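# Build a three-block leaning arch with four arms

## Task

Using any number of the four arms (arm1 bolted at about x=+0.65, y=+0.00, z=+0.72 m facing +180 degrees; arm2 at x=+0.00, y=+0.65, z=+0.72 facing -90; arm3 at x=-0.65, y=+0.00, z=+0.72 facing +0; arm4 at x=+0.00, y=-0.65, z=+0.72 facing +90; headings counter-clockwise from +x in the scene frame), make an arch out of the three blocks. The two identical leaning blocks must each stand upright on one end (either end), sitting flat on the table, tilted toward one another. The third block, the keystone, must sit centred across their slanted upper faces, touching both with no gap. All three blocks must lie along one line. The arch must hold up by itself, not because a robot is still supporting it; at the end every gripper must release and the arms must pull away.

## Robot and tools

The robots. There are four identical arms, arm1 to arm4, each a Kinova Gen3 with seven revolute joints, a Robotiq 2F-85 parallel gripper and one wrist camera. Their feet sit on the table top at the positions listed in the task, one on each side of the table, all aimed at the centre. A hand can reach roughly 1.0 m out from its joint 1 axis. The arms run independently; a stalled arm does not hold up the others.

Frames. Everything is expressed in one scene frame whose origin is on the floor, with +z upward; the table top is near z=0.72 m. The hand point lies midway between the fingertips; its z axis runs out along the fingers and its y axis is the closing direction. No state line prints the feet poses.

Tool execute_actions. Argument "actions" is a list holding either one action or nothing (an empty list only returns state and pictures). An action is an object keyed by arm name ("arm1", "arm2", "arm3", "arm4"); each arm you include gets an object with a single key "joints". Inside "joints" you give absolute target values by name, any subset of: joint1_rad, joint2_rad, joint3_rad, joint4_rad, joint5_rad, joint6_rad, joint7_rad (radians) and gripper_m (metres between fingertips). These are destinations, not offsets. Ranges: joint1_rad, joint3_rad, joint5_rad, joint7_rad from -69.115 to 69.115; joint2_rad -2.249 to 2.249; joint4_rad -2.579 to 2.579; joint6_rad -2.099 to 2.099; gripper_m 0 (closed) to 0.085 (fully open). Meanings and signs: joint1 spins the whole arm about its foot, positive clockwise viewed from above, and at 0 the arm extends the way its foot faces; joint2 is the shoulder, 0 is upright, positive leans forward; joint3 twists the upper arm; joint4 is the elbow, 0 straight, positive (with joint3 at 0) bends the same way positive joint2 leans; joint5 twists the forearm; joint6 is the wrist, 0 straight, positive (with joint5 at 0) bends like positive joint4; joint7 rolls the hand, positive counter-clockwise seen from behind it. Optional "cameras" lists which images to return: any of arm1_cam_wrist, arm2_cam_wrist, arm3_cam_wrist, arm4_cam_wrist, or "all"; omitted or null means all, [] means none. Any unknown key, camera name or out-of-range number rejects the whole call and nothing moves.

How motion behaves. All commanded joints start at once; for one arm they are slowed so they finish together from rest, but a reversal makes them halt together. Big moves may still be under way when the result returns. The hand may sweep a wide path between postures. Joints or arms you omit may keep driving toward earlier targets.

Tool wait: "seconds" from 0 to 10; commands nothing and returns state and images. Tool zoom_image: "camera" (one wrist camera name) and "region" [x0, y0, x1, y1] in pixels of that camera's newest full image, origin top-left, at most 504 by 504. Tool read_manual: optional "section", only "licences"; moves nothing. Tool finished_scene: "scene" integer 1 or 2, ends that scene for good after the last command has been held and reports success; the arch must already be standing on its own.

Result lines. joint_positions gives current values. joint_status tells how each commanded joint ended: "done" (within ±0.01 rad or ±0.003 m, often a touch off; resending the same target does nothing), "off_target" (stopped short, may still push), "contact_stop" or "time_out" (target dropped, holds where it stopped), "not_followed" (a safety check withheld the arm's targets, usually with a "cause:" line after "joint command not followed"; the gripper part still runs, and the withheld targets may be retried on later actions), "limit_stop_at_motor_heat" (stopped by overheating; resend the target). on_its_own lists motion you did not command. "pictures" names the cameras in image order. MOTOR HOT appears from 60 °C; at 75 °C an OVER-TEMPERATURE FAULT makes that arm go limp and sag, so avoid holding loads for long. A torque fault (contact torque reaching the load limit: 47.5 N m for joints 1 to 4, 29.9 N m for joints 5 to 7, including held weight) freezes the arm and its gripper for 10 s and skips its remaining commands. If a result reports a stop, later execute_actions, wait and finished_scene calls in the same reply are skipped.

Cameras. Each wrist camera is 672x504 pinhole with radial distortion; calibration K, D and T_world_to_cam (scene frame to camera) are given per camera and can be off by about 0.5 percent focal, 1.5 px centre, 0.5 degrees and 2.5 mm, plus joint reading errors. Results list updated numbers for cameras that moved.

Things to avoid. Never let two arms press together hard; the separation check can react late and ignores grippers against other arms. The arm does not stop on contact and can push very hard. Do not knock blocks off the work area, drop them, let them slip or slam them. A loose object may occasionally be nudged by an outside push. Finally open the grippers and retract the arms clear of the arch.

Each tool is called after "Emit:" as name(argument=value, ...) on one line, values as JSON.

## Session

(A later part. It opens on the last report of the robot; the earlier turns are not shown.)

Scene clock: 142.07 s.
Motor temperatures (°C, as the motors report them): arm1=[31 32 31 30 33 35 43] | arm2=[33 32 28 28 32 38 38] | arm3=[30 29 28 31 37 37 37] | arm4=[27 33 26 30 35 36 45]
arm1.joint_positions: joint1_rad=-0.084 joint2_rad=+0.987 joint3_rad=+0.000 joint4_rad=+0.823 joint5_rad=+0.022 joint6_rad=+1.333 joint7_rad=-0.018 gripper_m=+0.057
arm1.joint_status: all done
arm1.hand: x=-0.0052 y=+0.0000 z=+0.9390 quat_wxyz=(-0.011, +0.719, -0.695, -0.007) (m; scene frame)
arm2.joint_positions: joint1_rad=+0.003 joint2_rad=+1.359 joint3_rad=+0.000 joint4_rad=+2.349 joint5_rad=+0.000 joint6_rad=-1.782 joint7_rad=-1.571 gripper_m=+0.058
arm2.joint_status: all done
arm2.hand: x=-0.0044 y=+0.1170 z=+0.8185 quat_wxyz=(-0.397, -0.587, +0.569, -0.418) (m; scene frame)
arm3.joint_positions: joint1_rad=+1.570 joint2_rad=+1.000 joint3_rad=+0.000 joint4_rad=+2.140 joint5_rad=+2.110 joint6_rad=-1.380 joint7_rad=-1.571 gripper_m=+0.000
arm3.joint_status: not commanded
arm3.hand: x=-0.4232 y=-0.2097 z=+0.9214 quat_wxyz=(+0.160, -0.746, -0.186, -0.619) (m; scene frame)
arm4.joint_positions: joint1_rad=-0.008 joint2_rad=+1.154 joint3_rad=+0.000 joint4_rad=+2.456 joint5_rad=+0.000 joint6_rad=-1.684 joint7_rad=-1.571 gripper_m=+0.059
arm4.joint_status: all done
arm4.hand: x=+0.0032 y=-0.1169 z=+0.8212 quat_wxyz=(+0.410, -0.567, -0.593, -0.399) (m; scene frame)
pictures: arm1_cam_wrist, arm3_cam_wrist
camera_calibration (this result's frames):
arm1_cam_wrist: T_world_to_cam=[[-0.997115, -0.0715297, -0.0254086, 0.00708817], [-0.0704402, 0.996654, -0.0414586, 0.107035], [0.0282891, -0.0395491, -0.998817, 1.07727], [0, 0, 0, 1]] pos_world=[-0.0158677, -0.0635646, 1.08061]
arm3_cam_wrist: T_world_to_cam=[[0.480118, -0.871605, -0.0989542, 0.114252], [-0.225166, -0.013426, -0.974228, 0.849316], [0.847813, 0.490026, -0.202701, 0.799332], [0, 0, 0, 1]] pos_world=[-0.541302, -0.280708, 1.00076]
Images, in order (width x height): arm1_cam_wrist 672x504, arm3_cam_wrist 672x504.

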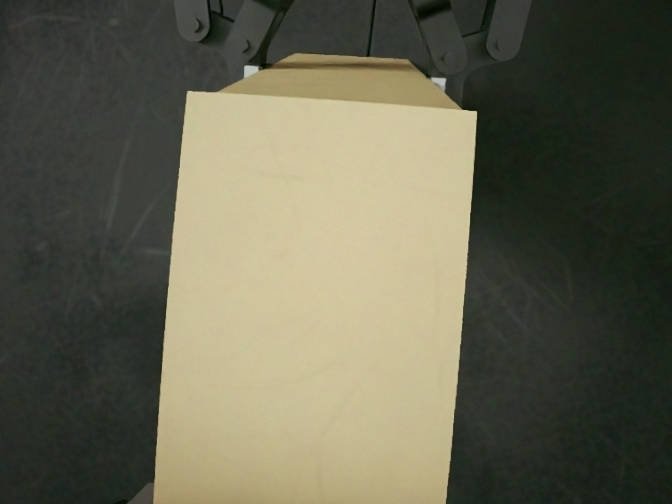

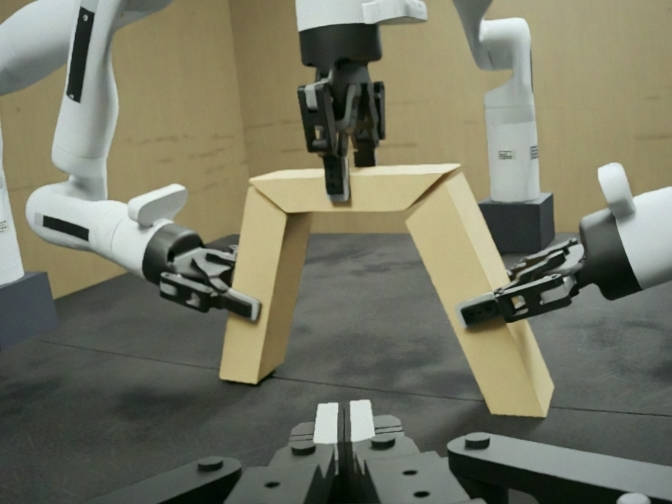

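Emit:
execute_actions(actions=[{"arm1":{"joints":{"joint1_rad":-0.0851,"joint2_rad":0.9904,"joint4_rad":0.836,"joint6_rad":1.3152}},"arm2":{"joints":{"joint2_rad":1.3623,"joint4_rad":2.3445,"joint6_rad":-1.7869}},"arm4":{"joints":{"joint2_rad":1.1527,"joint4_rad":2.4544,"joint6_rad":-1.6875}}}], cameras=["arm3_cam_wrist","arm1_cam_wrist"])

Emit:
zoom_image(camera="arm3_cam_wrist", region=[200, 330, 300, 395])

Emit:
zoom_image(camera="arm3_cam_wrist", region=[230, 150, 330, 230])

Emit:
zoom_image(camera="arm3_cam_wrist", region=[385, 140, 485, 230])

Scene clock: 152.73 s.
Motor temperatures (°C, as the motors report them): arm1=[31 32 31 30 33 35 43] | arm2=[33 32 28 28 32 38 38] | arm3=[30 29 28 31 37 37 37] | arm4=[27 33 26 30 35 36 45]
arm1.joint_positions: joint1_rad=-0.085 joint2_rad=+0.991 joint3_rad=+0.000 joint4_rad=+0.836 joint5_rad=+0.022 joint6_rad=+1.315 joint7_rad=-0.018 gripper_m=+0.057
arm1.joint_status: all done
arm1.hand: x=-0.0050 y=-0.0006 z=+0.9325 quat_wxyz=(-0.010, +0.720, -0.694, -0.007) (m; scene frame)
arm2.joint_positions: joint1_rad=+0.003 joint2_rad=+1.365 joint3_rad=+0.000 joint4_rad=+2.345 joint5_rad=+0.000 joint6_rad=-1.784 joint7_rad=-1.571 gripper_m=+0.058
arm2.joint_status: all done
arm2.hand: x=-0.0044 y=+0.1171 z=+0.8164 quat_wxyz=(-0.397, -0.587, +0.569, -0.418) (m; scene frame)
arm3.joint_positions: joint1_rad=+1.570 joint2_rad=+1.000 joint3_rad=+0.000 joint4_rad=+2.140 joint5_rad=+2.110 joint6_rad=-1.380 joint7_rad=-1.571 gripper_m=+0.000
arm3.joint_status: not commanded
arm3.hand: x=-0.4232 y=-0.2097 z=+0.9214 quat_wxyz=(+0.160, -0.746, -0.186, -0.619) (m; scene frame)
arm4.joint_positions: joint1_rad=-0.008 joint2_rad=+1.155 joint3_rad=+0.000 joint4_rad=+2.455 joint5_rad=+0.000 joint6_rad=-1.685 joint7_rad=-1.571 gripper_m=+0.059
arm4.joint_status: all done
arm4.hand: x=+0.0032 y=-0.1168 z=+0.8212 quat_wxyz=(+0.410, -0.567, -0.593, -0.399) (m; scene frame)
pictures: arm1_cam_wrist, arm3_cam_wrist
camera_calibration (this result's frames):
arm1_cam_wrist: T_world_to_cam=[[-0.997029, -0.0730172, -0.0245381, 0.00625644], [-0.0719697, 0.996557, -0.0411607, 0.107081], [0.0274591, -0.0392724, -0.998851, 1.07082], [0, 0, 0, 1]] pos_world=[-0.0154594, -0.0642014, 1.07415]
arm3_cam_wrist: T_world_to_cam=[[0.480118, -0.871605, -0.0989542, 0.114252], [-0.225166, -0.0134261, -0.974228, 0.849316], [0.847813, 0.490026, -0.202702, 0.799332], [0, 0, 0, 1]] pos_world=[-0.541302, -0.280708, 1.00076]
Images, in order (width x height): arm1_cam_wrist 672x504, arm3_cam_wrist 672x504.

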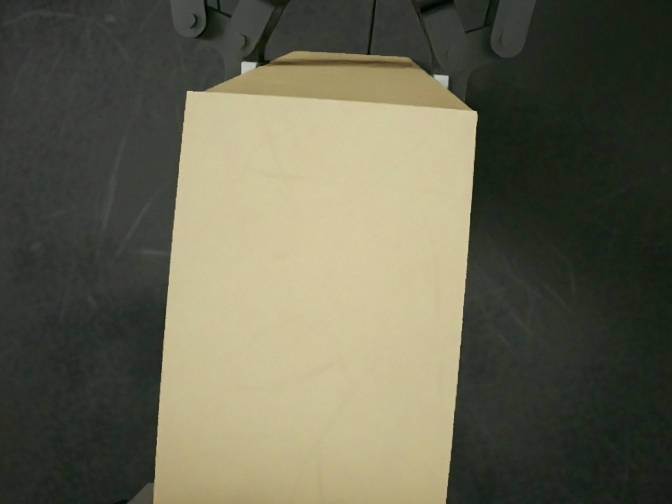

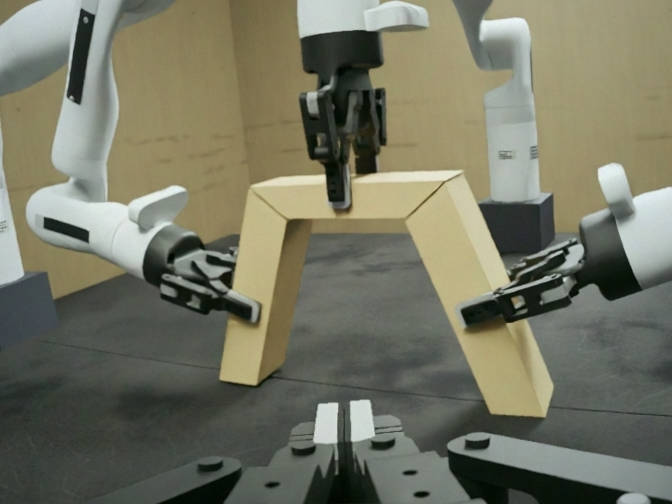

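Region (200, 330, 300, 395) of arm3_cam_wrist's 672x504 image, scaled by 5.040; it fills the top 328 rows of this view, and the rest is white.

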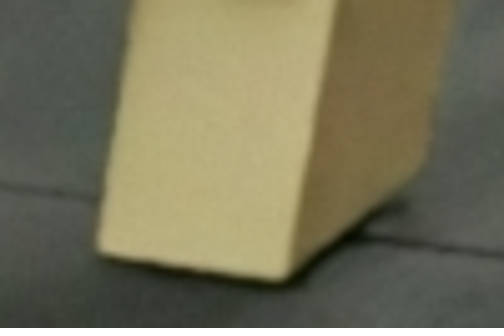

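Region (230, 150, 330, 230) of arm3_cam_wrist's 672x504 image, scaled by 5.040; it fills the top 403 rows of this view, and the rest is white.

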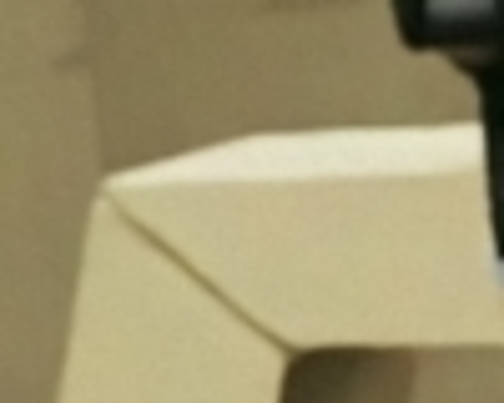

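Region (385, 140, 485, 230) of arm3_cam_wrist's 672x504 image, scaled by 5.040; it fills the top 454 rows of this view, and the rest is white.

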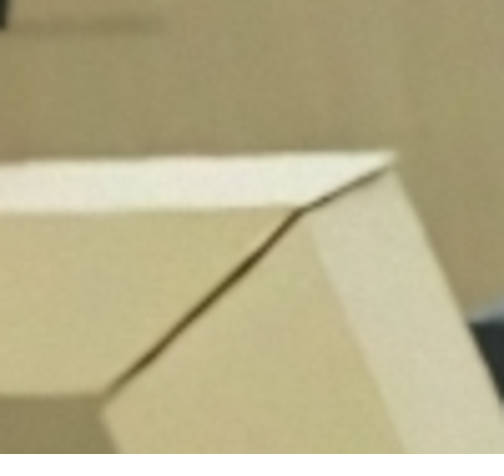

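Within about 1–2 mm. Release.

Emit:
execute_actions(actions=[{"arm1":{"joints":{"gripper_m":0.085}},"arm2":{"joints":{"joint2_rad":1.3652,"joint4_rad":2.3427,"joint6_rad":-1.788}}}], cameras=[])

Emit:
execute_actions(actions=[{"arm2":{"joints":{"gripper_m":0.085}},"arm4":{"joints":{"gripper_m":0.085}},"arm1":{"joints":{"joint2_rad":0.955,"joint4_rad":0.73,"joint6_rad":1.4566}}}], cameras=["arm3_cam_wrist","arm1_cam_wrist"])

Emit:
zoom_image(camera="arm3_cam_wrist", region=[230, 140, 490, 250])

Scene clock: 160.33 s.
Motor temperatures (°C, as the motors report them): arm1=[31 32 31 30 33 35 43] | arm2=[33 32 28 28 32 38 38] | arm3=[30 29 28 31 37 37 37] | arm4=[27 33 26 30 35 36 45]
arm1.joint_positions: joint1_rad=-0.085 joint2_rad=+0.990 joint3_rad=+0.000 joint4_rad=+0.836 joint5_rad=+0.022 joint6_rad=+1.315 joint7_rad=-0.018 gripper_m=+0.085
arm1.joint_status: all done
arm1.hand: x=-0.0053 y=-0.0010 z=+0.9331 quat_wxyz=(-0.010, +0.720, -0.694, -0.007) (m; scene frame)
arm2.joint_positions: joint1_rad=+0.003 joint2_rad=+1.369 joint3_rad=+0.000 joint4_rad=+2.344 joint5_rad=+0.000 joint6_rad=-1.785 joint7_rad=-1.571 gripper_m=+0.058
arm2.joint_status: all done
arm2.hand: x=-0.0044 y=+0.1174 z=+0.8150 quat_wxyz=(-0.397, -0.587, +0.569, -0.418) (m; scene frame)
arm3.joint_positions: joint1_rad=+1.570 joint2_rad=+1.000 joint3_rad=+0.000 joint4_rad=+2.140 joint5_rad=+2.110 joint6_rad=-1.380 joint7_rad=-1.571 gripper_m=+0.000
arm3.joint_status: not commanded
arm3.hand: x=-0.4232 y=-0.2097 z=+0.9214 quat_wxyz=(+0.160, -0.746, -0.186, -0.619) (m; scene frame)
arm4.joint_positions: joint1_rad=-0.008 joint2_rad=+1.155 joint3_rad=+0.000 joint4_rad=+2.455 joint5_rad=+0.000 joint6_rad=-1.685 joint7_rad=-1.571 gripper_m=+0.059
arm4.joint_status: not commanded
arm4.hand: x=+0.0032 y=-0.1167 z=+0.8212 quat_wxyz=(+0.410, -0.567, -0.593, -0.399) (m; scene frame)
pictures: none
No camera images: the call's "cameras" was empty. Leave "cameras" out to get every camera's image.

Scene clock: 161.30 s.
Motor temperatures (°C, as the motors report them): arm1=[31 32 31 30 33 35 43] | arm2=[33 32 28 28 32 38 38] | arm3=[30 29 28 31 37 37 37] | arm4=[27 33 26 30 35 36 45]
arm1.joint_positions: joint1_rad=-0.085 joint2_rad=+0.955 joint3_rad=+0.000 joint4_rad=+0.730 joint5_rad=+0.022 joint6_rad=+1.457 joint7_rad=-0.018 gripper_m=+0.085
arm1.joint_status: all done
arm1.hand: x=-0.0053 y=-0.0010 z=+0.9891 quat_wxyz=(-0.010, +0.719, -0.695, -0.008) (m; scene frame)
arm2.joint_positions: joint1_rad=+0.003 joint2_rad=+1.365 joint3_rad=+0.000 joint4_rad=+2.343 joint5_rad=+0.000 joint6_rad=-1.788 joint7_rad=-1.571 gripper_m=+0.085
arm2.joint_status: all done
arm2.hand: x=-0.0043 y=+0.1157 z=+0.8179 quat_wxyz=(-0.399, -0.586, +0.567, -0.420) (m; scene frame)
arm3.joint_positions: joint1_rad=+1.570 joint2_rad=+1.000 joint3_rad=+0.000 joint4_rad=+2.140 joint5_rad=+2.110 joint6_rad=-1.380 joint7_rad=-1.571 gripper_m=+0.000
arm3.joint_status: not commanded
arm3.hand: x=-0.4232 y=-0.2097 z=+0.9214 quat_wxyz=(+0.160, -0.746, -0.186, -0.619) (m; scene frame)
arm4.joint_positions: joint1_rad=-0.008 joint2_rad=+1.153 joint3_rad=+0.000 joint4_rad=+2.454 joint5_rad=+0.000 joint6_rad=-1.688 joint7_rad=-1.571 gripper_m=+0.085
arm4.joint_status: all done
arm4.hand: x=+0.0032 y=-0.1156 z=+0.8232 quat_wxyz=(+0.412, -0.566, -0.592, -0.400) (m; scene frame)
pictures: arm1_cam_wrist, arm3_cam_wrist
camera_calibration (this result's frames):
arm1_cam_wrist: T_world_to_cam=[[-0.997248, -0.0703908, -0.0232835, 0.00608228], [-0.0694018, 0.996752, -0.0408611, 0.109504], [0.0260841, -0.0391327, -0.998894, 1.12734], [0, 0, 0, 1]] pos_world=[-0.0157403, -0.064604, 1.13071]
arm3_cam_wrist: T_world_to_cam=[[0.480118, -0.871605, -0.0989539, 0.114252], [-0.225166, -0.0134263, -0.974228, 0.849316], [0.847813, 0.490026, -0.202702, 0.799333], [0, 0, 0, 1]] pos_world=[-0.541302, -0.280708, 1.00076]
Images, in order (width x height): arm1_cam_wrist 672x504, arm3_cam_wrist 672x504.

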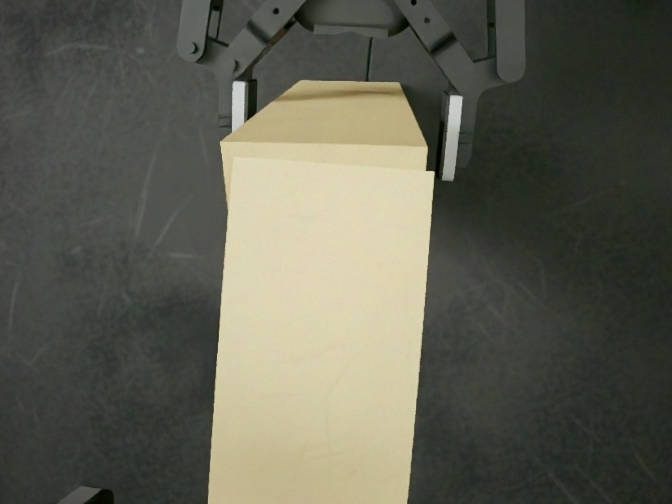

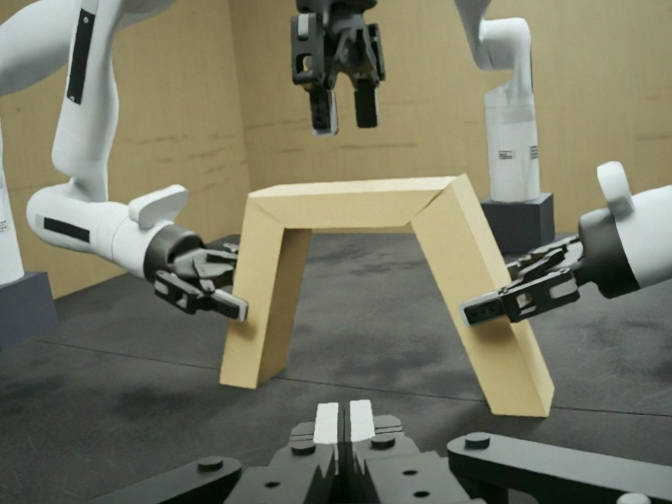

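Region (230, 140, 490, 250) of arm3_cam_wrist's 672x504 image, scaled by 1.938; it fills the top 213 rows of this view, and the rest is white.

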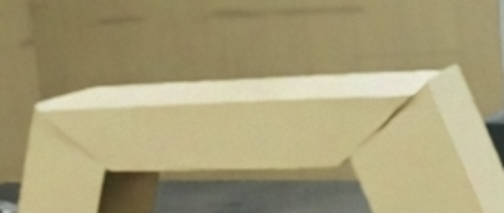

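Emit:
execute_actions(actions=[{"arm2":{"joints":{"gripper_m":0.05}},"arm4":{"joints":{"gripper_m":0.05}}}], cameras=["arm3_cam_wrist","arm1_cam_wrist"])

Emit:
zoom_image(camera="arm3_cam_wrist", region=[230, 140, 490, 250])

Emit:
zoom_image(camera="arm3_cam_wrist", region=[200, 330, 300, 395])

Emit:
zoom_image(camera="arm3_cam_wrist", region=[470, 365, 570, 430])

Scene clock: 168.73 s.
Motor temperatures (°C, as the motors report them): arm1=[31 32 31 30 33 35 43] | arm2=[33 32 28 28 32 38 38] | arm3=[30 29 28 31 37 37 37] | arm4=[27 33 26 30 35 36 45]
arm1.joint_positions: joint1_rad=-0.085 joint2_rad=+0.955 joint3_rad=+0.000 joint4_rad=+0.730 joint5_rad=+0.022 joint6_rad=+1.457 joint7_rad=-0.018 gripper_m=+0.085
arm1.joint_status: not commanded
arm1.hand: x=-0.0053 y=-0.0010 z=+0.9891 quat_wxyz=(-0.010, +0.719, -0.695, -0.008) (m; scene frame)
arm2.joint_positions: joint1_rad=+0.003 joint2_rad=+1.365 joint3_rad=+0.000 joint4_rad=+2.343 joint5_rad=+0.000 joint6_rad=-1.788 joint7_rad=-1.571 gripper_m=+0.058
arm2.joint_status: gripper_m off_target (ended at +0.058, target +0.050)
arm2.hand: x=-0.0041 y=+0.1158 z=+0.8182 quat_wxyz=(-0.399, -0.586, +0.567, -0.420) (m; scene frame)
arm3.joint_positions: joint1_rad=+1.570 joint2_rad=+1.000 joint3_rad=+0.000 joint4_rad=+2.140 joint5_rad=+2.110 joint6_rad=-1.380 joint7_rad=-1.571 gripper_m=+0.000
arm3.joint_status: not commanded
arm3.hand: x=-0.4232 y=-0.2097 z=+0.9214 quat_wxyz=(+0.160, -0.746, -0.186, -0.619) (m; scene frame)
arm4.joint_positions: joint1_rad=-0.008 joint2_rad=+1.152 joint3_rad=+0.000 joint4_rad=+2.455 joint5_rad=+0.000 joint6_rad=-1.688 joint7_rad=-1.571 gripper_m=+0.059
arm4.joint_status: gripper_m off_target (ended at +0.059, target +0.050)
arm4.hand: x=+0.0035 y=-0.1157 z=+0.8236 quat_wxyz=(+0.412, -0.566, -0.591, -0.401) (m; scene frame)
pictures: arm1_cam_wrist, arm3_cam_wrist
camera_calibration (this result's frames):
arm1_cam_wrist: T_world_to_cam=[[-0.997247, -0.0703905, -0.0233051, 0.00610436], [-0.0694007, 0.996752, -0.0408609, 0.109503], [0.0261056, -0.0391311, -0.998893, 1.12732], [0, 0, 0, 1]] pos_world=[-0.0157424, -0.0646039, 1.13069]
arm3_cam_wrist: T_world_to_cam=[[0.480118, -0.871605, -0.0989539, 0.114252], [-0.225165, -0.0134262, -0.974228, 0.849316], [0.847813, 0.490026, -0.202701, 0.799332], [0, 0, 0, 1]] pos_world=[-0.541302, -0.280708, 1.00076]
Images, in order (width x height): arm1_cam_wrist 672x504, arm3_cam_wrist 672x504.

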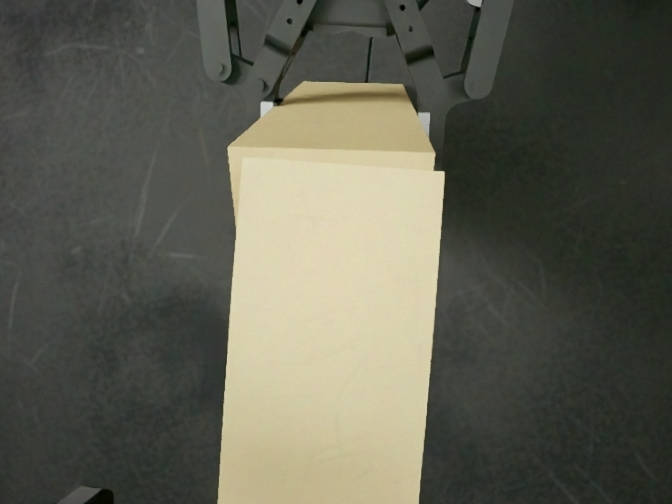

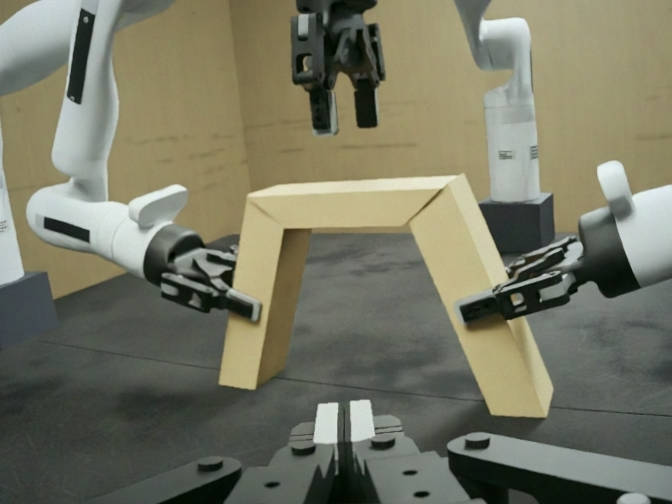

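Region (230, 140, 490, 250) of arm3_cam_wrist's 672x504 image, scaled by 1.938; it fills the top 213 rows of this view, and the rest is white.

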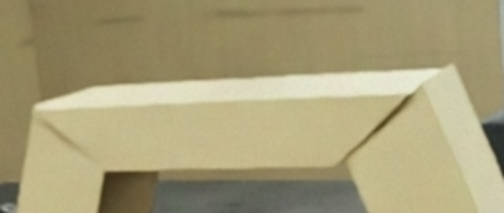

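Region (200, 330, 300, 395) of arm3_cam_wrist's 672x504 image, scaled by 5.040; it fills the top 328 rows of this view, and the rest is white.

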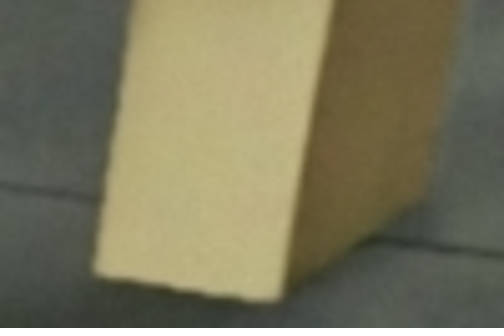

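Region (470, 365, 570, 430) of arm3_cam_wrist's 672x504 image, scaled by 5.040; it fills the top 328 rows of this view, and the rest is white.

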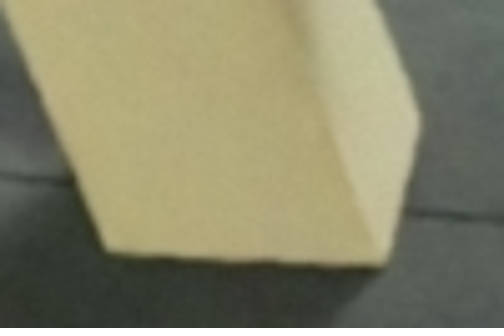

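Emit:
execute_actions(actions=[{"arm1":{"joints":{"joint2_rad":0.9929,"joint4_rad":0.8437,"joint6_rad":1.305}}}], cameras=[])

Emit:
execute_actions(actions=[{"arm1":{"joints":{"gripper_m":0.05}}}], cameras=[])

Emit:
execute_actions(actions=[{"arm1":{"joints":{"joint1_rad":-0.078,"joint2_rad":0.9835,"joint4_rad":0.8148,"joint5_rad":0.0,"joint6_rad":1.3433,"joint7_rad":-0.006}},"arm2":{"joints":{"joint2_rad":1.3594,"joint4_rad":2.3463,"joint6_rad":-1.7858,"joint7_rad":-1.551}},"arm4":{"joints":{"joint2_rad":1.1425,"joint4_rad":2.4581,"joint6_rad":-1.6809,"joint7_rad":-1.583}}}], cameras=["arm3_cam_wrist","arm1_cam_wrist"])

Emit:
zoom_image(camera="arm3_cam_wrist", region=[230, 140, 490, 250])

Emit:
zoom_image(camera="arm3_cam_wrist", region=[200, 330, 300, 395])

Emit:
zoom_image(camera="arm3_cam_wrist", region=[470, 365, 570, 430])

Scene clock: 202.27 s.
Motor temperatures (°C, as the motors report them): arm1=[31 33 31 30 33 35 43] | arm2=[33 32 28 28 32 38 38] | arm3=[30 29 28 31 37 37 37] | arm4=[27 33 26 30 35 36 45]
arm1.joint_positions: joint1_rad=-0.085 joint2_rad=+0.993 joint3_rad=+0.000 joint4_rad=+0.844 joint5_rad=+0.022 joint6_rad=+1.305 joint7_rad=-0.018 gripper_m=+0.085
arm1.joint_status: all done
arm1.hand: x=-0.0050 y=-0.0010 z=+0.9291 quat_wxyz=(-0.010, +0.720, -0.694, -0.007) (m; scene frame)
arm2.joint_positions: joint1_rad=+0.003 joint2_rad=+1.365 joint3_rad=+0.000 joint4_rad=+2.343 joint5_rad=+0.000 joint6_rad=-1.788 joint7_rad=-1.571 gripper_m=+0.058
arm2.joint_status: not commanded
arm2.hand: x=-0.0041 y=+0.1158 z=+0.8182 quat_wxyz=(-0.399, -0.586, +0.567, -0.420) (m; scene frame)
arm3.joint_positions: joint1_rad=+1.570 joint2_rad=+1.000 joint3_rad=+0.000 joint4_rad=+2.140 joint5_rad=+2.110 joint6_rad=-1.380 joint7_rad=-1.571 gripper_m=+0.000
arm3.joint_status: not commanded
arm3.hand: x=-0.4232 y=-0.2097 z=+0.9214 quat_wxyz=(+0.160, -0.746, -0.186, -0.619) (m; scene frame)
arm4.joint_positions: joint1_rad=-0.008 joint2_rad=+1.152 joint3_rad=+0.000 joint4_rad=+2.455 joint5_rad=+0.000 joint6_rad=-1.688 joint7_rad=-1.571 gripper_m=+0.059
arm4.joint_status: not commanded
arm4.hand: x=+0.0035 y=-0.1157 z=+0.8236 quat_wxyz=(+0.412, -0.566, -0.591, -0.401) (m; scene frame)
pictures: none
No camera images: the call's "cameras" was empty. Leave "cameras" out to get every camera's image.

Scene clock: 203.03 s.
Motor temperatures (°C, as the motors report them): arm1=[31 33 31 30 33 35 43] | arm2=[33 32 28 28 32 38 38] | arm3=[30 29 28 31 37 37 37] | arm4=[27 33 26 30 35 36 45]
arm1.joint_positions: joint1_rad=-0.085 joint2_rad=+0.992 joint3_rad=+0.000 joint4_rad=+0.843 joint5_rad=+0.022 joint6_rad=+1.305 joint7_rad=-0.018 gripper_m=+0.057
arm1.joint_status: gripper_m off_target (ended at +0.057, target +0.050)
arm1.hand: x=-0.0054 y=-0.0010 z=+0.9301 quat_wxyz=(-0.009, +0.720, -0.694, -0.008) (m; scene frame)
arm2.joint_positions: joint1_rad=+0.003 joint2_rad=+1.365 joint3_rad=+0.000 joint4_rad=+2.344 joint5_rad=+0.000 joint6_rad=-1.789 joint7_rad=-1.571 gripper_m=+0.058
arm2.joint_status: not commanded
arm2.hand: x=-0.0041 y=+0.1159 z=+0.8182 quat_wxyz=(-0.399, -0.586, +0.567, -0.420) (m; scene frame)
arm3.joint_positions: joint1_rad=+1.570 joint2_rad=+1.000 joint3_rad=+0.000 joint4_rad=+2.140 joint5_rad=+2.110 joint6_rad=-1.380 joint7_rad=-1.571 gripper_m=+0.000
arm3.joint_status: not commanded
arm3.hand: x=-0.4232 y=-0.2097 z=+0.9214 quat_wxyz=(+0.160, -0.746, -0.186, -0.619) (m; scene frame)
arm4.joint_positions: joint1_rad=-0.008 joint2_rad=+1.152 joint3_rad=+0.000 joint4_rad=+2.455 joint5_rad=+0.000 joint6_rad=-1.688 joint7_rad=-1.571 gripper_m=+0.059
arm4.joint_status: not commanded
arm4.hand: x=+0.0035 y=-0.1158 z=+0.8236 quat_wxyz=(+0.412, -0.566, -0.591, -0.401) (m; scene frame)
pictures: none
No camera images: the call's "cameras" was empty. Leave "cameras" out to get every camera's image.

Scene clock: 203.67 s.
Motor temperatures (°C, as the motors report them): arm1=[31 33 31 30 33 35 43] | arm2=[33 32 28 28 32 38 38] | arm3=[30 29 28 31 37 37 37] | arm4=[27 33 26 30 35 36 45]
arm1.joint_positions: joint1_rad=-0.078 joint2_rad=+0.985 joint3_rad=+0.000 joint4_rad=+0.816 joint5_rad=+0.000 joint6_rad=+1.343 joint7_rad=-0.006 gripper_m=+0.057
arm1.joint_status: all done
arm1.hand: x=-0.0050 y=-0.0031 z=+0.9428 quat_wxyz=(-0.003, +0.720, -0.694, +0.001) (m; scene frame)
arm2.joint_positions: joint1_rad=+0.003 joint2_rad=+1.361 joint3_rad=+0.000 joint4_rad=+2.347 joint5_rad=+0.000 joint6_rad=-1.784 joint7_rad=-1.551 gripper_m=+0.058
arm2.joint_status: all done
arm2.hand: x=-0.0040 y=+0.1164 z=+0.8186 quat_wxyz=(-0.402, -0.592, +0.562, -0.415) (m; scene frame)
arm3.joint_positions: joint1_rad=+1.570 joint2_rad=+1.000 joint3_rad=+0.000 joint4_rad=+2.140 joint5_rad=+2.110 joint6_rad=-1.380 joint7_rad=-1.571 gripper_m=+0.000
arm3.joint_status: not commanded
arm3.hand: x=-0.4232 y=-0.2097 z=+0.9214 quat_wxyz=(+0.160, -0.746, -0.186, -0.619) (m; scene frame)
arm4.joint_positions: joint1_rad=-0.008 joint2_rad=+1.145 joint3_rad=+0.000 joint4_rad=+2.459 joint5_rad=+0.000 joint6_rad=-1.679 joint7_rad=-1.583 gripper_m=+0.059
arm4.joint_status: all done
arm4.hand: x=+0.0033 y=-0.1167 z=+0.8239 quat_wxyz=(+0.413, -0.570, -0.589, -0.396) (m; scene frame)
pictures: arm1_cam_wrist, arm3_cam_wrist
camera_calibration (this result's frames):
arm1_cam_wrist: T_world_to_cam=[[-0.997002, -0.0732351, -0.0249913, 0.00670546], [-0.0715479, 0.995459, -0.0627889, 0.13033], [0.0294762, -0.0608126, -0.997714, 1.07992], [0, 0, 0, 1]] pos_world=[-0.0158216, -0.063575, 1.0858]
arm3_cam_wrist: T_world_to_cam=[[0.480118, -0.871605, -0.098954, 0.114252], [-0.225166, -0.0134262, -0.974228, 0.849316], [0.847813, 0.490026, -0.202702, 0.799332], [0, 0, 0, 1]] pos_world=[-0.541302, -0.280708, 1.00076]
Images, in order (width x height): arm1_cam_wrist 672x504, arm3_cam_wrist 672x504.

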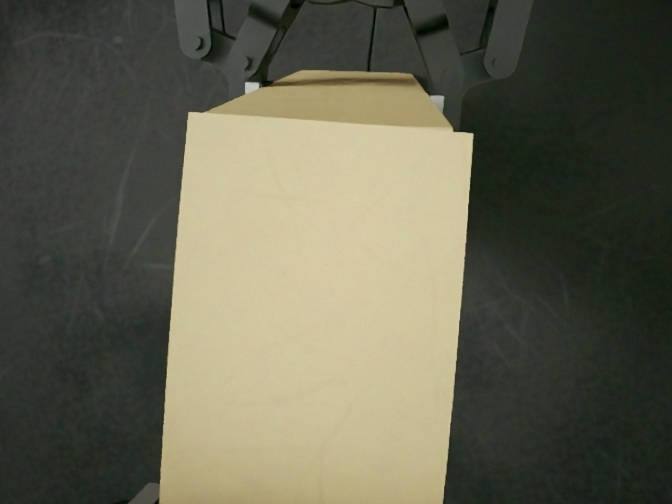

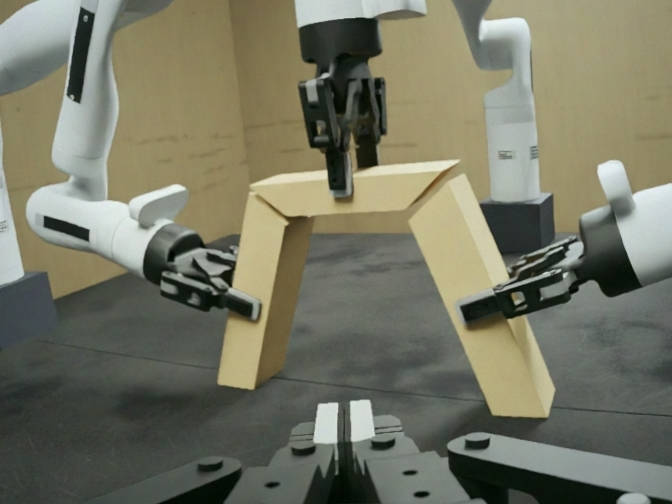

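Region (230, 140, 490, 250) of arm3_cam_wrist's 672x504 image, scaled by 1.938; it fills the top 213 rows of this view, and the rest is white.

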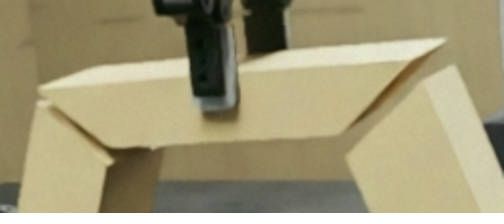

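Region (200, 330, 300, 395) of arm3_cam_wrist's 672x504 image, scaled by 5.040; it fills the top 328 rows of this view, and the rest is white.

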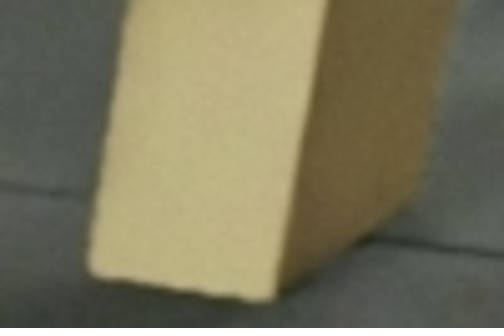

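Region (470, 365, 570, 430) of arm3_cam_wrist's 672x504 image, scaled by 5.040; it fills the top 328 rows of this view, and the rest is white.

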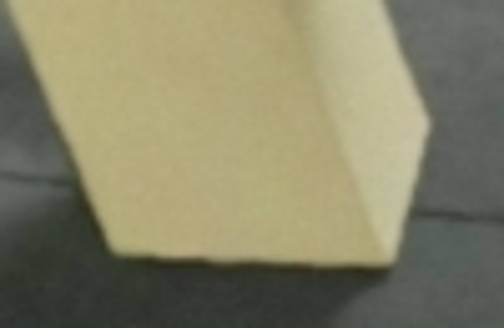

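Emit:
zoom_image(camera="arm3_cam_wrist", region=[230, 160, 330, 240])

Emit:
zoom_image(camera="arm3_cam_wrist", region=[385, 145, 485, 235])

Region (230, 160, 330, 240) of arm3_cam_wrist's 672x504 image, scaled by 5.040; it fills the top 403 rows of this view, and the rest is white.

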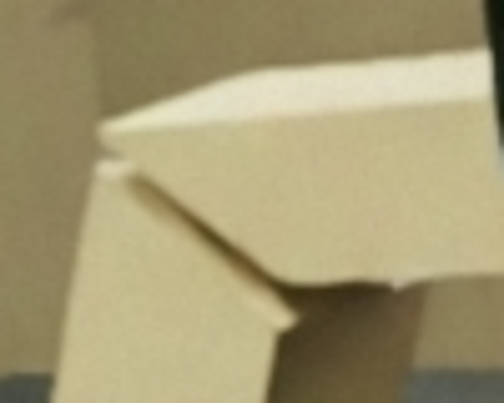

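Region (385, 145, 485, 235) of arm3_cam_wrist's 672x504 image, scaled by 5.040; it fills the top 454 rows of this view, and the rest is white.

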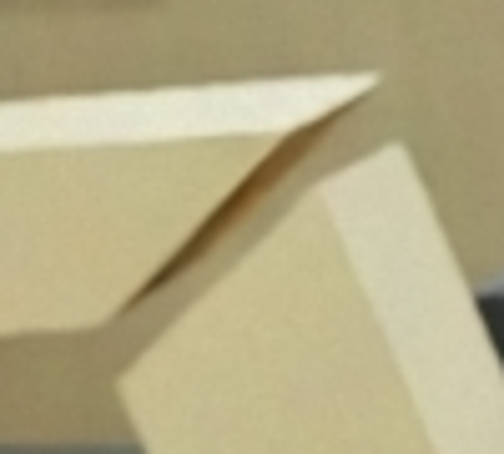

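Emit:
execute_actions(actions=[{"arm1":{"joints":{"joint2_rad":0.9867,"joint4_rad":0.8245,"joint6_rad":1.3304}},"arm4":{"joints":{"joint2_rad":1.1355,"joint4_rad":2.4465,"joint6_rad":-1.6623}}}], cameras=["arm3_cam_wrist","arm1_cam_wrist"])

Emit:
zoom_image(camera="arm3_cam_wrist", region=[230, 160, 330, 240])

Emit:
zoom_image(camera="arm3_cam_wrist", region=[385, 145, 485, 235])

Emit:
zoom_image(camera="arm3_cam_wrist", region=[470, 365, 570, 430])

Scene clock: 232.43 s.
Motor temperatures (°C, as the motors report them): arm1=[31 33 31 30 33 35 43] | arm2=[33 32 28 28 32 38 38] | arm3=[30 29 28 31 37 37 37] | arm4=[27 33 26 30 35 36 45]
arm1.joint_positions: joint1_rad=-0.078 joint2_rad=+0.988 joint3_rad=+0.000 joint4_rad=+0.825 joint5_rad=+0.000 joint6_rad=+1.330 joint7_rad=-0.006 gripper_m=+0.057
arm1.joint_status: all done
arm1.hand: x=-0.0048 y=-0.0030 z=+0.9378 quat_wxyz=(-0.003, +0.720, -0.694, +0.001) (m; scene frame)
arm2.joint_positions: joint1_rad=+0.003 joint2_rad=+1.361 joint3_rad=+0.000 joint4_rad=+2.347 joint5_rad=+0.000 joint6_rad=-1.784 joint7_rad=-1.551 gripper_m=+0.058
arm2.joint_status: not commanded
arm2.hand: x=-0.0040 y=+0.1164 z=+0.8186 quat_wxyz=(-0.402, -0.592, +0.562, -0.415) (m; scene frame)
arm3.joint_positions: joint1_rad=+1.570 joint2_rad=+1.000 joint3_rad=+0.000 joint4_rad=+2.140 joint5_rad=+2.110 joint6_rad=-1.380 joint7_rad=-1.571 gripper_m=+0.000
arm3.joint_status: not commanded
arm3.hand: x=-0.4232 y=-0.2097 z=+0.9214 quat_wxyz=(+0.160, -0.746, -0.186, -0.619) (m; scene frame)
arm4.joint_positions: joint1_rad=-0.008 joint2_rad=+1.138 joint3_rad=+0.000 joint4_rad=+2.447 joint5_rad=+0.000 joint6_rad=-1.660 joint7_rad=-1.583 gripper_m=+0.059
arm4.joint_status: all done
arm4.hand: x=+0.0030 y=-0.1128 z=+0.8239 quat_wxyz=(+0.412, -0.570, -0.589, -0.396) (m; scene frame)
pictures: arm1_cam_wrist, arm3_cam_wrist
camera_calibration (this result's frames):
arm1_cam_wrist: T_world_to_cam=[[-0.997003, -0.0732017, -0.0250245, 0.00684038], [-0.0715122, 0.995461, -0.0627979, 0.129992], [0.0295078, -0.0608202, -0.997712, 1.07483], [0, 0, 0, 1]] pos_world=[-0.0156, -0.0635299, 1.08071]
arm3_cam_wrist: T_world_to_cam=[[0.480118, -0.871605, -0.0989541, 0.114252], [-0.225166, -0.013426, -0.974228, 0.849316], [0.847813, 0.490026, -0.202701, 0.799332], [0, 0, 0, 1]] pos_world=[-0.541302, -0.280708, 1.00076]
Images, in order (width x height): arm1_cam_wrist 672x504, arm3_cam_wrist 672x504.

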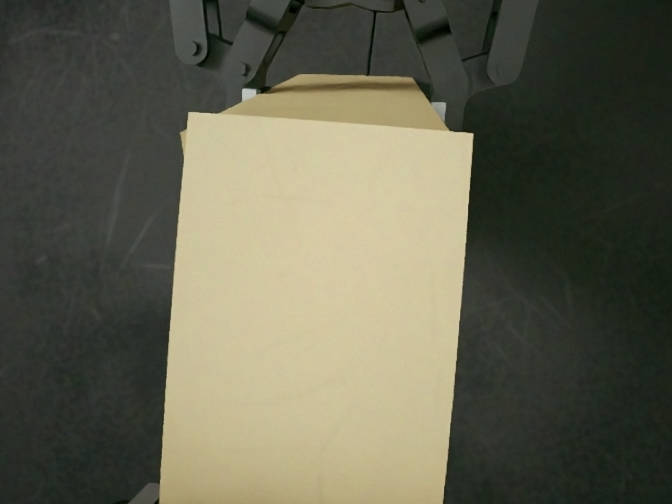

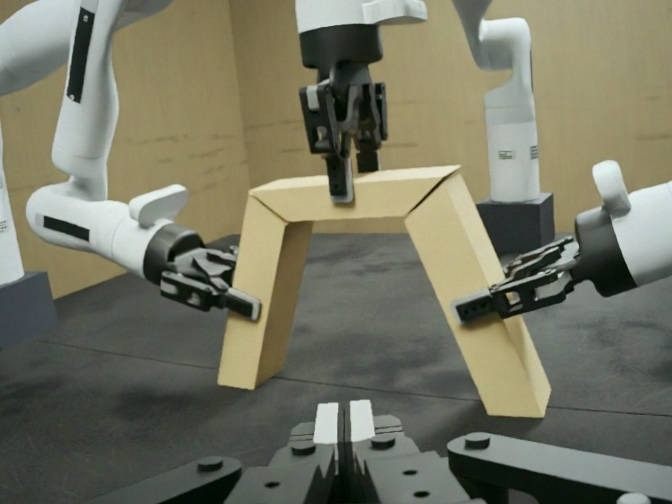

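Region (230, 160, 330, 240) of arm3_cam_wrist's 672x504 image, scaled by 5.040; it fills the top 403 rows of this view, and the rest is white.

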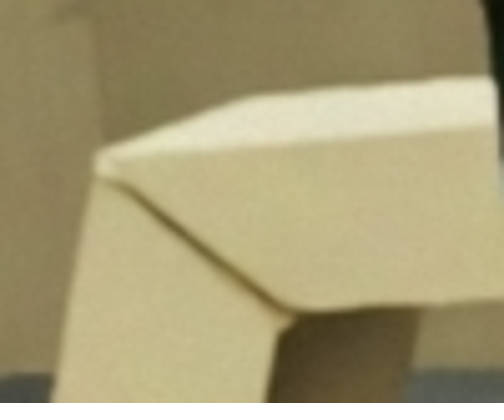

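Region (385, 145, 485, 235) of arm3_cam_wrist's 672x504 image, scaled by 5.040; it fills the top 454 rows of this view, and the rest is white.

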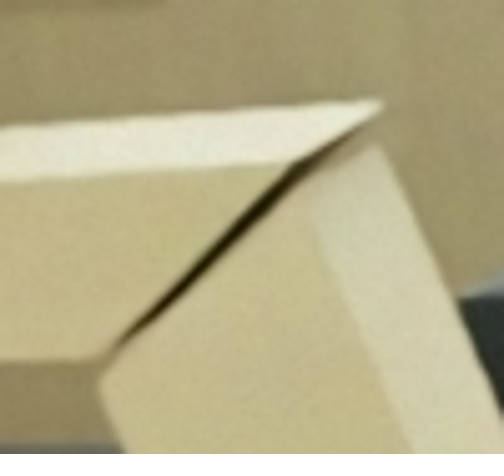

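Region (470, 365, 570, 430) of arm3_cam_wrist's 672x504 image, scaled by 5.040; it fills the top 328 rows of this view, and the rest is white.

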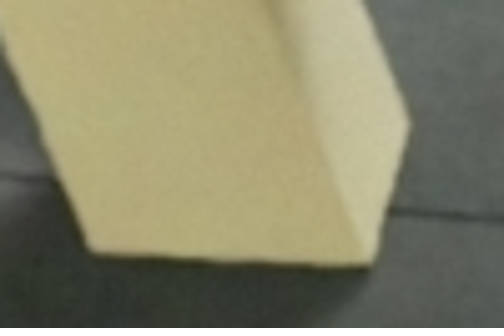

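Emit:
execute_actions(actions=[{"arm1":{"joints":{"joint1_rad":-0.0808,"joint2_rad":0.9886,"joint4_rad":0.8303,"joint5_rad":0.006,"joint6_rad":1.3227,"joint7_rad":0.012}}}], cameras=["arm3_cam_wrist","arm1_cam_wrist"])

Emit:
zoom_image(camera="arm3_cam_wrist", region=[230, 160, 330, 240])

Emit:
zoom_image(camera="arm3_cam_wrist", region=[385, 145, 485, 235])

Scene clock: 260.10 s.
Motor temperatures (°C, as the motors report them): arm1=[31 34 31 30 33 35 43] | arm2=[33 33 28 28 32 38 38] | arm3=[30 29 28 31 37 37 37] | arm4=[27 34 26 30 35 36 45]
arm1.joint_positions: joint1_rad=-0.081 joint2_rad=+0.990 joint3_rad=+0.000 joint4_rad=+0.831 joint5_rad=+0.006 joint6_rad=+1.323 joint7_rad=+0.012 gripper_m=+0.057
arm1.joint_status: all done
arm1.hand: x=-0.0048 y=-0.0029 z=+0.9348 quat_wxyz=(-0.005, +0.727, -0.686, -0.001) (m; scene frame)
arm2.joint_positions: joint1_rad=+0.003 joint2_rad=+1.361 joint3_rad=+0.000 joint4_rad=+2.347 joint5_rad=+0.000 joint6_rad=-1.784 joint7_rad=-1.551 gripper_m=+0.058
arm2.joint_status: not commanded
arm2.hand: x=-0.0040 y=+0.1164 z=+0.8186 quat_wxyz=(-0.402, -0.592, +0.562, -0.415) (m; scene frame)
arm3.joint_positions: joint1_rad=+1.570 joint2_rad=+1.000 joint3_rad=+0.000 joint4_rad=+2.140 joint5_rad=+2.110 joint6_rad=-1.380 joint7_rad=-1.571 gripper_m=+0.000
arm3.joint_status: not commanded
arm3.hand: x=-0.4232 y=-0.2097 z=+0.9214 quat_wxyz=(+0.160, -0.746, -0.186, -0.619) (m; scene frame)
arm4.joint_positions: joint1_rad=-0.008 joint2_rad=+1.138 joint3_rad=+0.000 joint4_rad=+2.447 joint5_rad=+0.000 joint6_rad=-1.660 joint7_rad=-1.583 gripper_m=+0.059
arm4.joint_status: not commanded
arm4.hand: x=+0.0030 y=-0.1128 z=+0.8239 quat_wxyz=(+0.412, -0.570, -0.589, -0.396) (m; scene frame)
pictures: arm1_cam_wrist, arm3_cam_wrist
camera_calibration (this result's frames):
arm1_cam_wrist: T_world_to_cam=[[-0.995145, -0.0951379, -0.0252126, 0.00694272], [-0.0935821, 0.993978, -0.0570061, 0.124178], [0.0304842, -0.0543699, -0.998055, 1.07226], [0, 0, 0, 1]] pos_world=[-0.0141571, -0.0644714, 1.07743]
arm3_cam_wrist: T_world_to_cam=[[0.480118, -0.871605, -0.098954, 0.114252], [-0.225166, -0.0134262, -0.974228, 0.849316], [0.847813, 0.490026, -0.202701, 0.799332], [0, 0, 0, 1]] pos_world=[-0.541302, -0.280708, 1.00076]
Images, in order (width x height): arm1_cam_wrist 672x504, arm3_cam_wrist 672x504.

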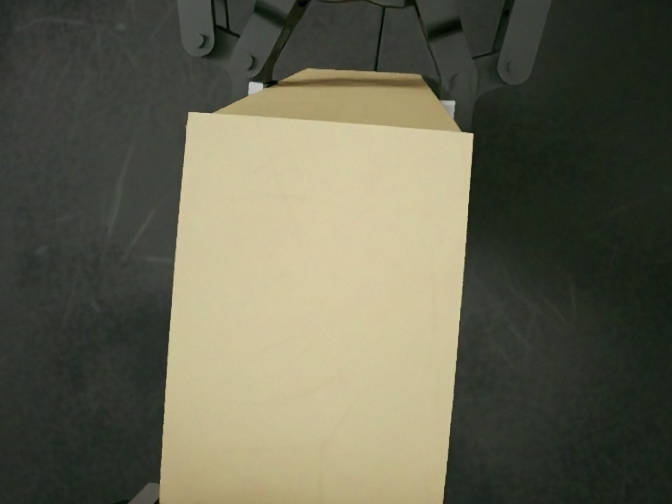

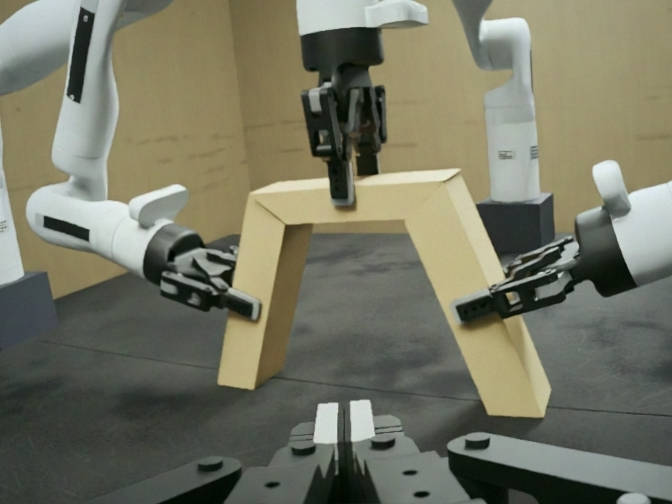

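Region (230, 160, 330, 240) of arm3_cam_wrist's 672x504 image, scaled by 5.040; it fills the top 403 rows of this view, and the rest is white.

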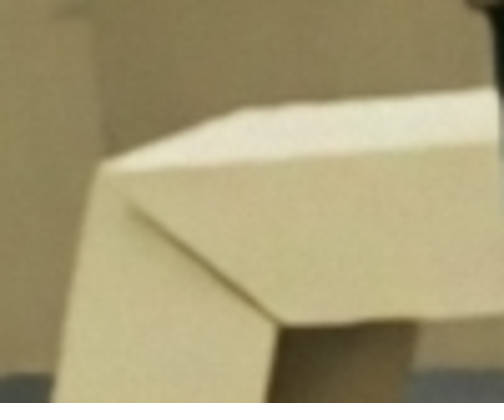

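Region (385, 145, 485, 235) of arm3_cam_wrist's 672x504 image, scaled by 5.040; it fills the top 454 rows of this view, and the rest is white.

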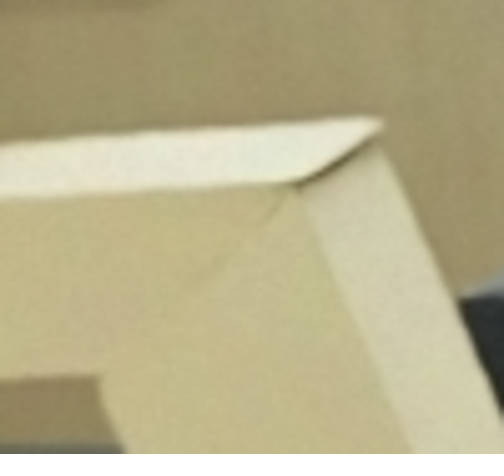

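Emit:
execute_actions(actions=[{"arm1":{"joints":{"gripper_m":0.085}}}], cameras=["arm3_cam_wrist"])

Scene clock: 282.70 s.
Motor temperatures (°C, as the motors report them): arm1=[31 34 31 30 33 35 43] | arm2=[33 33 28 28 32 38 38] | arm3=[30 29 28 31 37 37 37] | arm4=[27 34 26 30 35 36 45]
arm1.joint_positions: joint1_rad=-0.081 joint2_rad=+0.989 joint3_rad=+0.000 joint4_rad=+0.830 joint5_rad=+0.006 joint6_rad=+1.323 joint7_rad=+0.012 gripper_m=+0.085
arm1.joint_status: all done
arm1.hand: x=-0.0052 y=-0.0030 z=+0.9359 quat_wxyz=(-0.005, +0.727, -0.686, -0.002) (m; scene frame)
arm2.joint_positions: joint1_rad=+0.003 joint2_rad=+1.361 joint3_rad=+0.000 joint4_rad=+2.347 joint5_rad=+0.000 joint6_rad=-1.784 joint7_rad=-1.551 gripper_m=+0.058
arm2.joint_status: not commanded
arm2.hand: x=-0.0041 y=+0.1164 z=+0.8186 quat_wxyz=(-0.402, -0.592, +0.562, -0.415) (m; scene frame)
arm3.joint_positions: joint1_rad=+1.570 joint2_rad=+1.000 joint3_rad=+0.000 joint4_rad=+2.140 joint5_rad=+2.110 joint6_rad=-1.380 joint7_rad=-1.571 gripper_m=+0.000
arm3.joint_status: not commanded
arm3.hand: x=-0.4232 y=-0.2097 z=+0.9214 quat_wxyz=(+0.160, -0.746, -0.186, -0.619) (m; scene frame)
arm4.joint_positions: joint1_rad=-0.008 joint2_rad=+1.138 joint3_rad=+0.000 joint4_rad=+2.448 joint5_rad=+0.000 joint6_rad=-1.660 joint7_rad=-1.583 gripper_m=+0.059
arm4.joint_status: not commanded
arm4.hand: x=+0.0031 y=-0.1128 z=+0.8239 quat_wxyz=(+0.412, -0.570, -0.590, -0.396) (m; scene frame)
pictures: arm3_cam_wrist
camera_calibration (this result's frames):
arm3_cam_wrist: T_world_to_cam=[[0.480118, -0.871605, -0.0989542, 0.114252], [-0.225166, -0.013426, -0.974228, 0.849316], [0.847813, 0.490026, -0.202701, 0.799332], [0, 0, 0, 1]] pos_world=[-0.541302, -0.280708, 1.00076]
Images, in order (width x height): arm3_cam_wrist 672x504.

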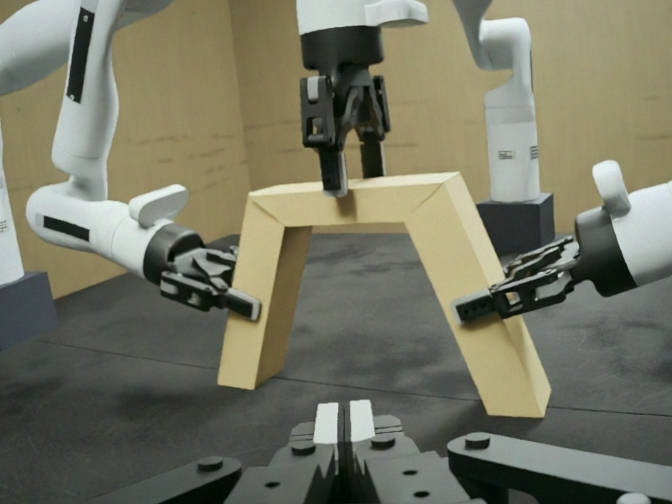

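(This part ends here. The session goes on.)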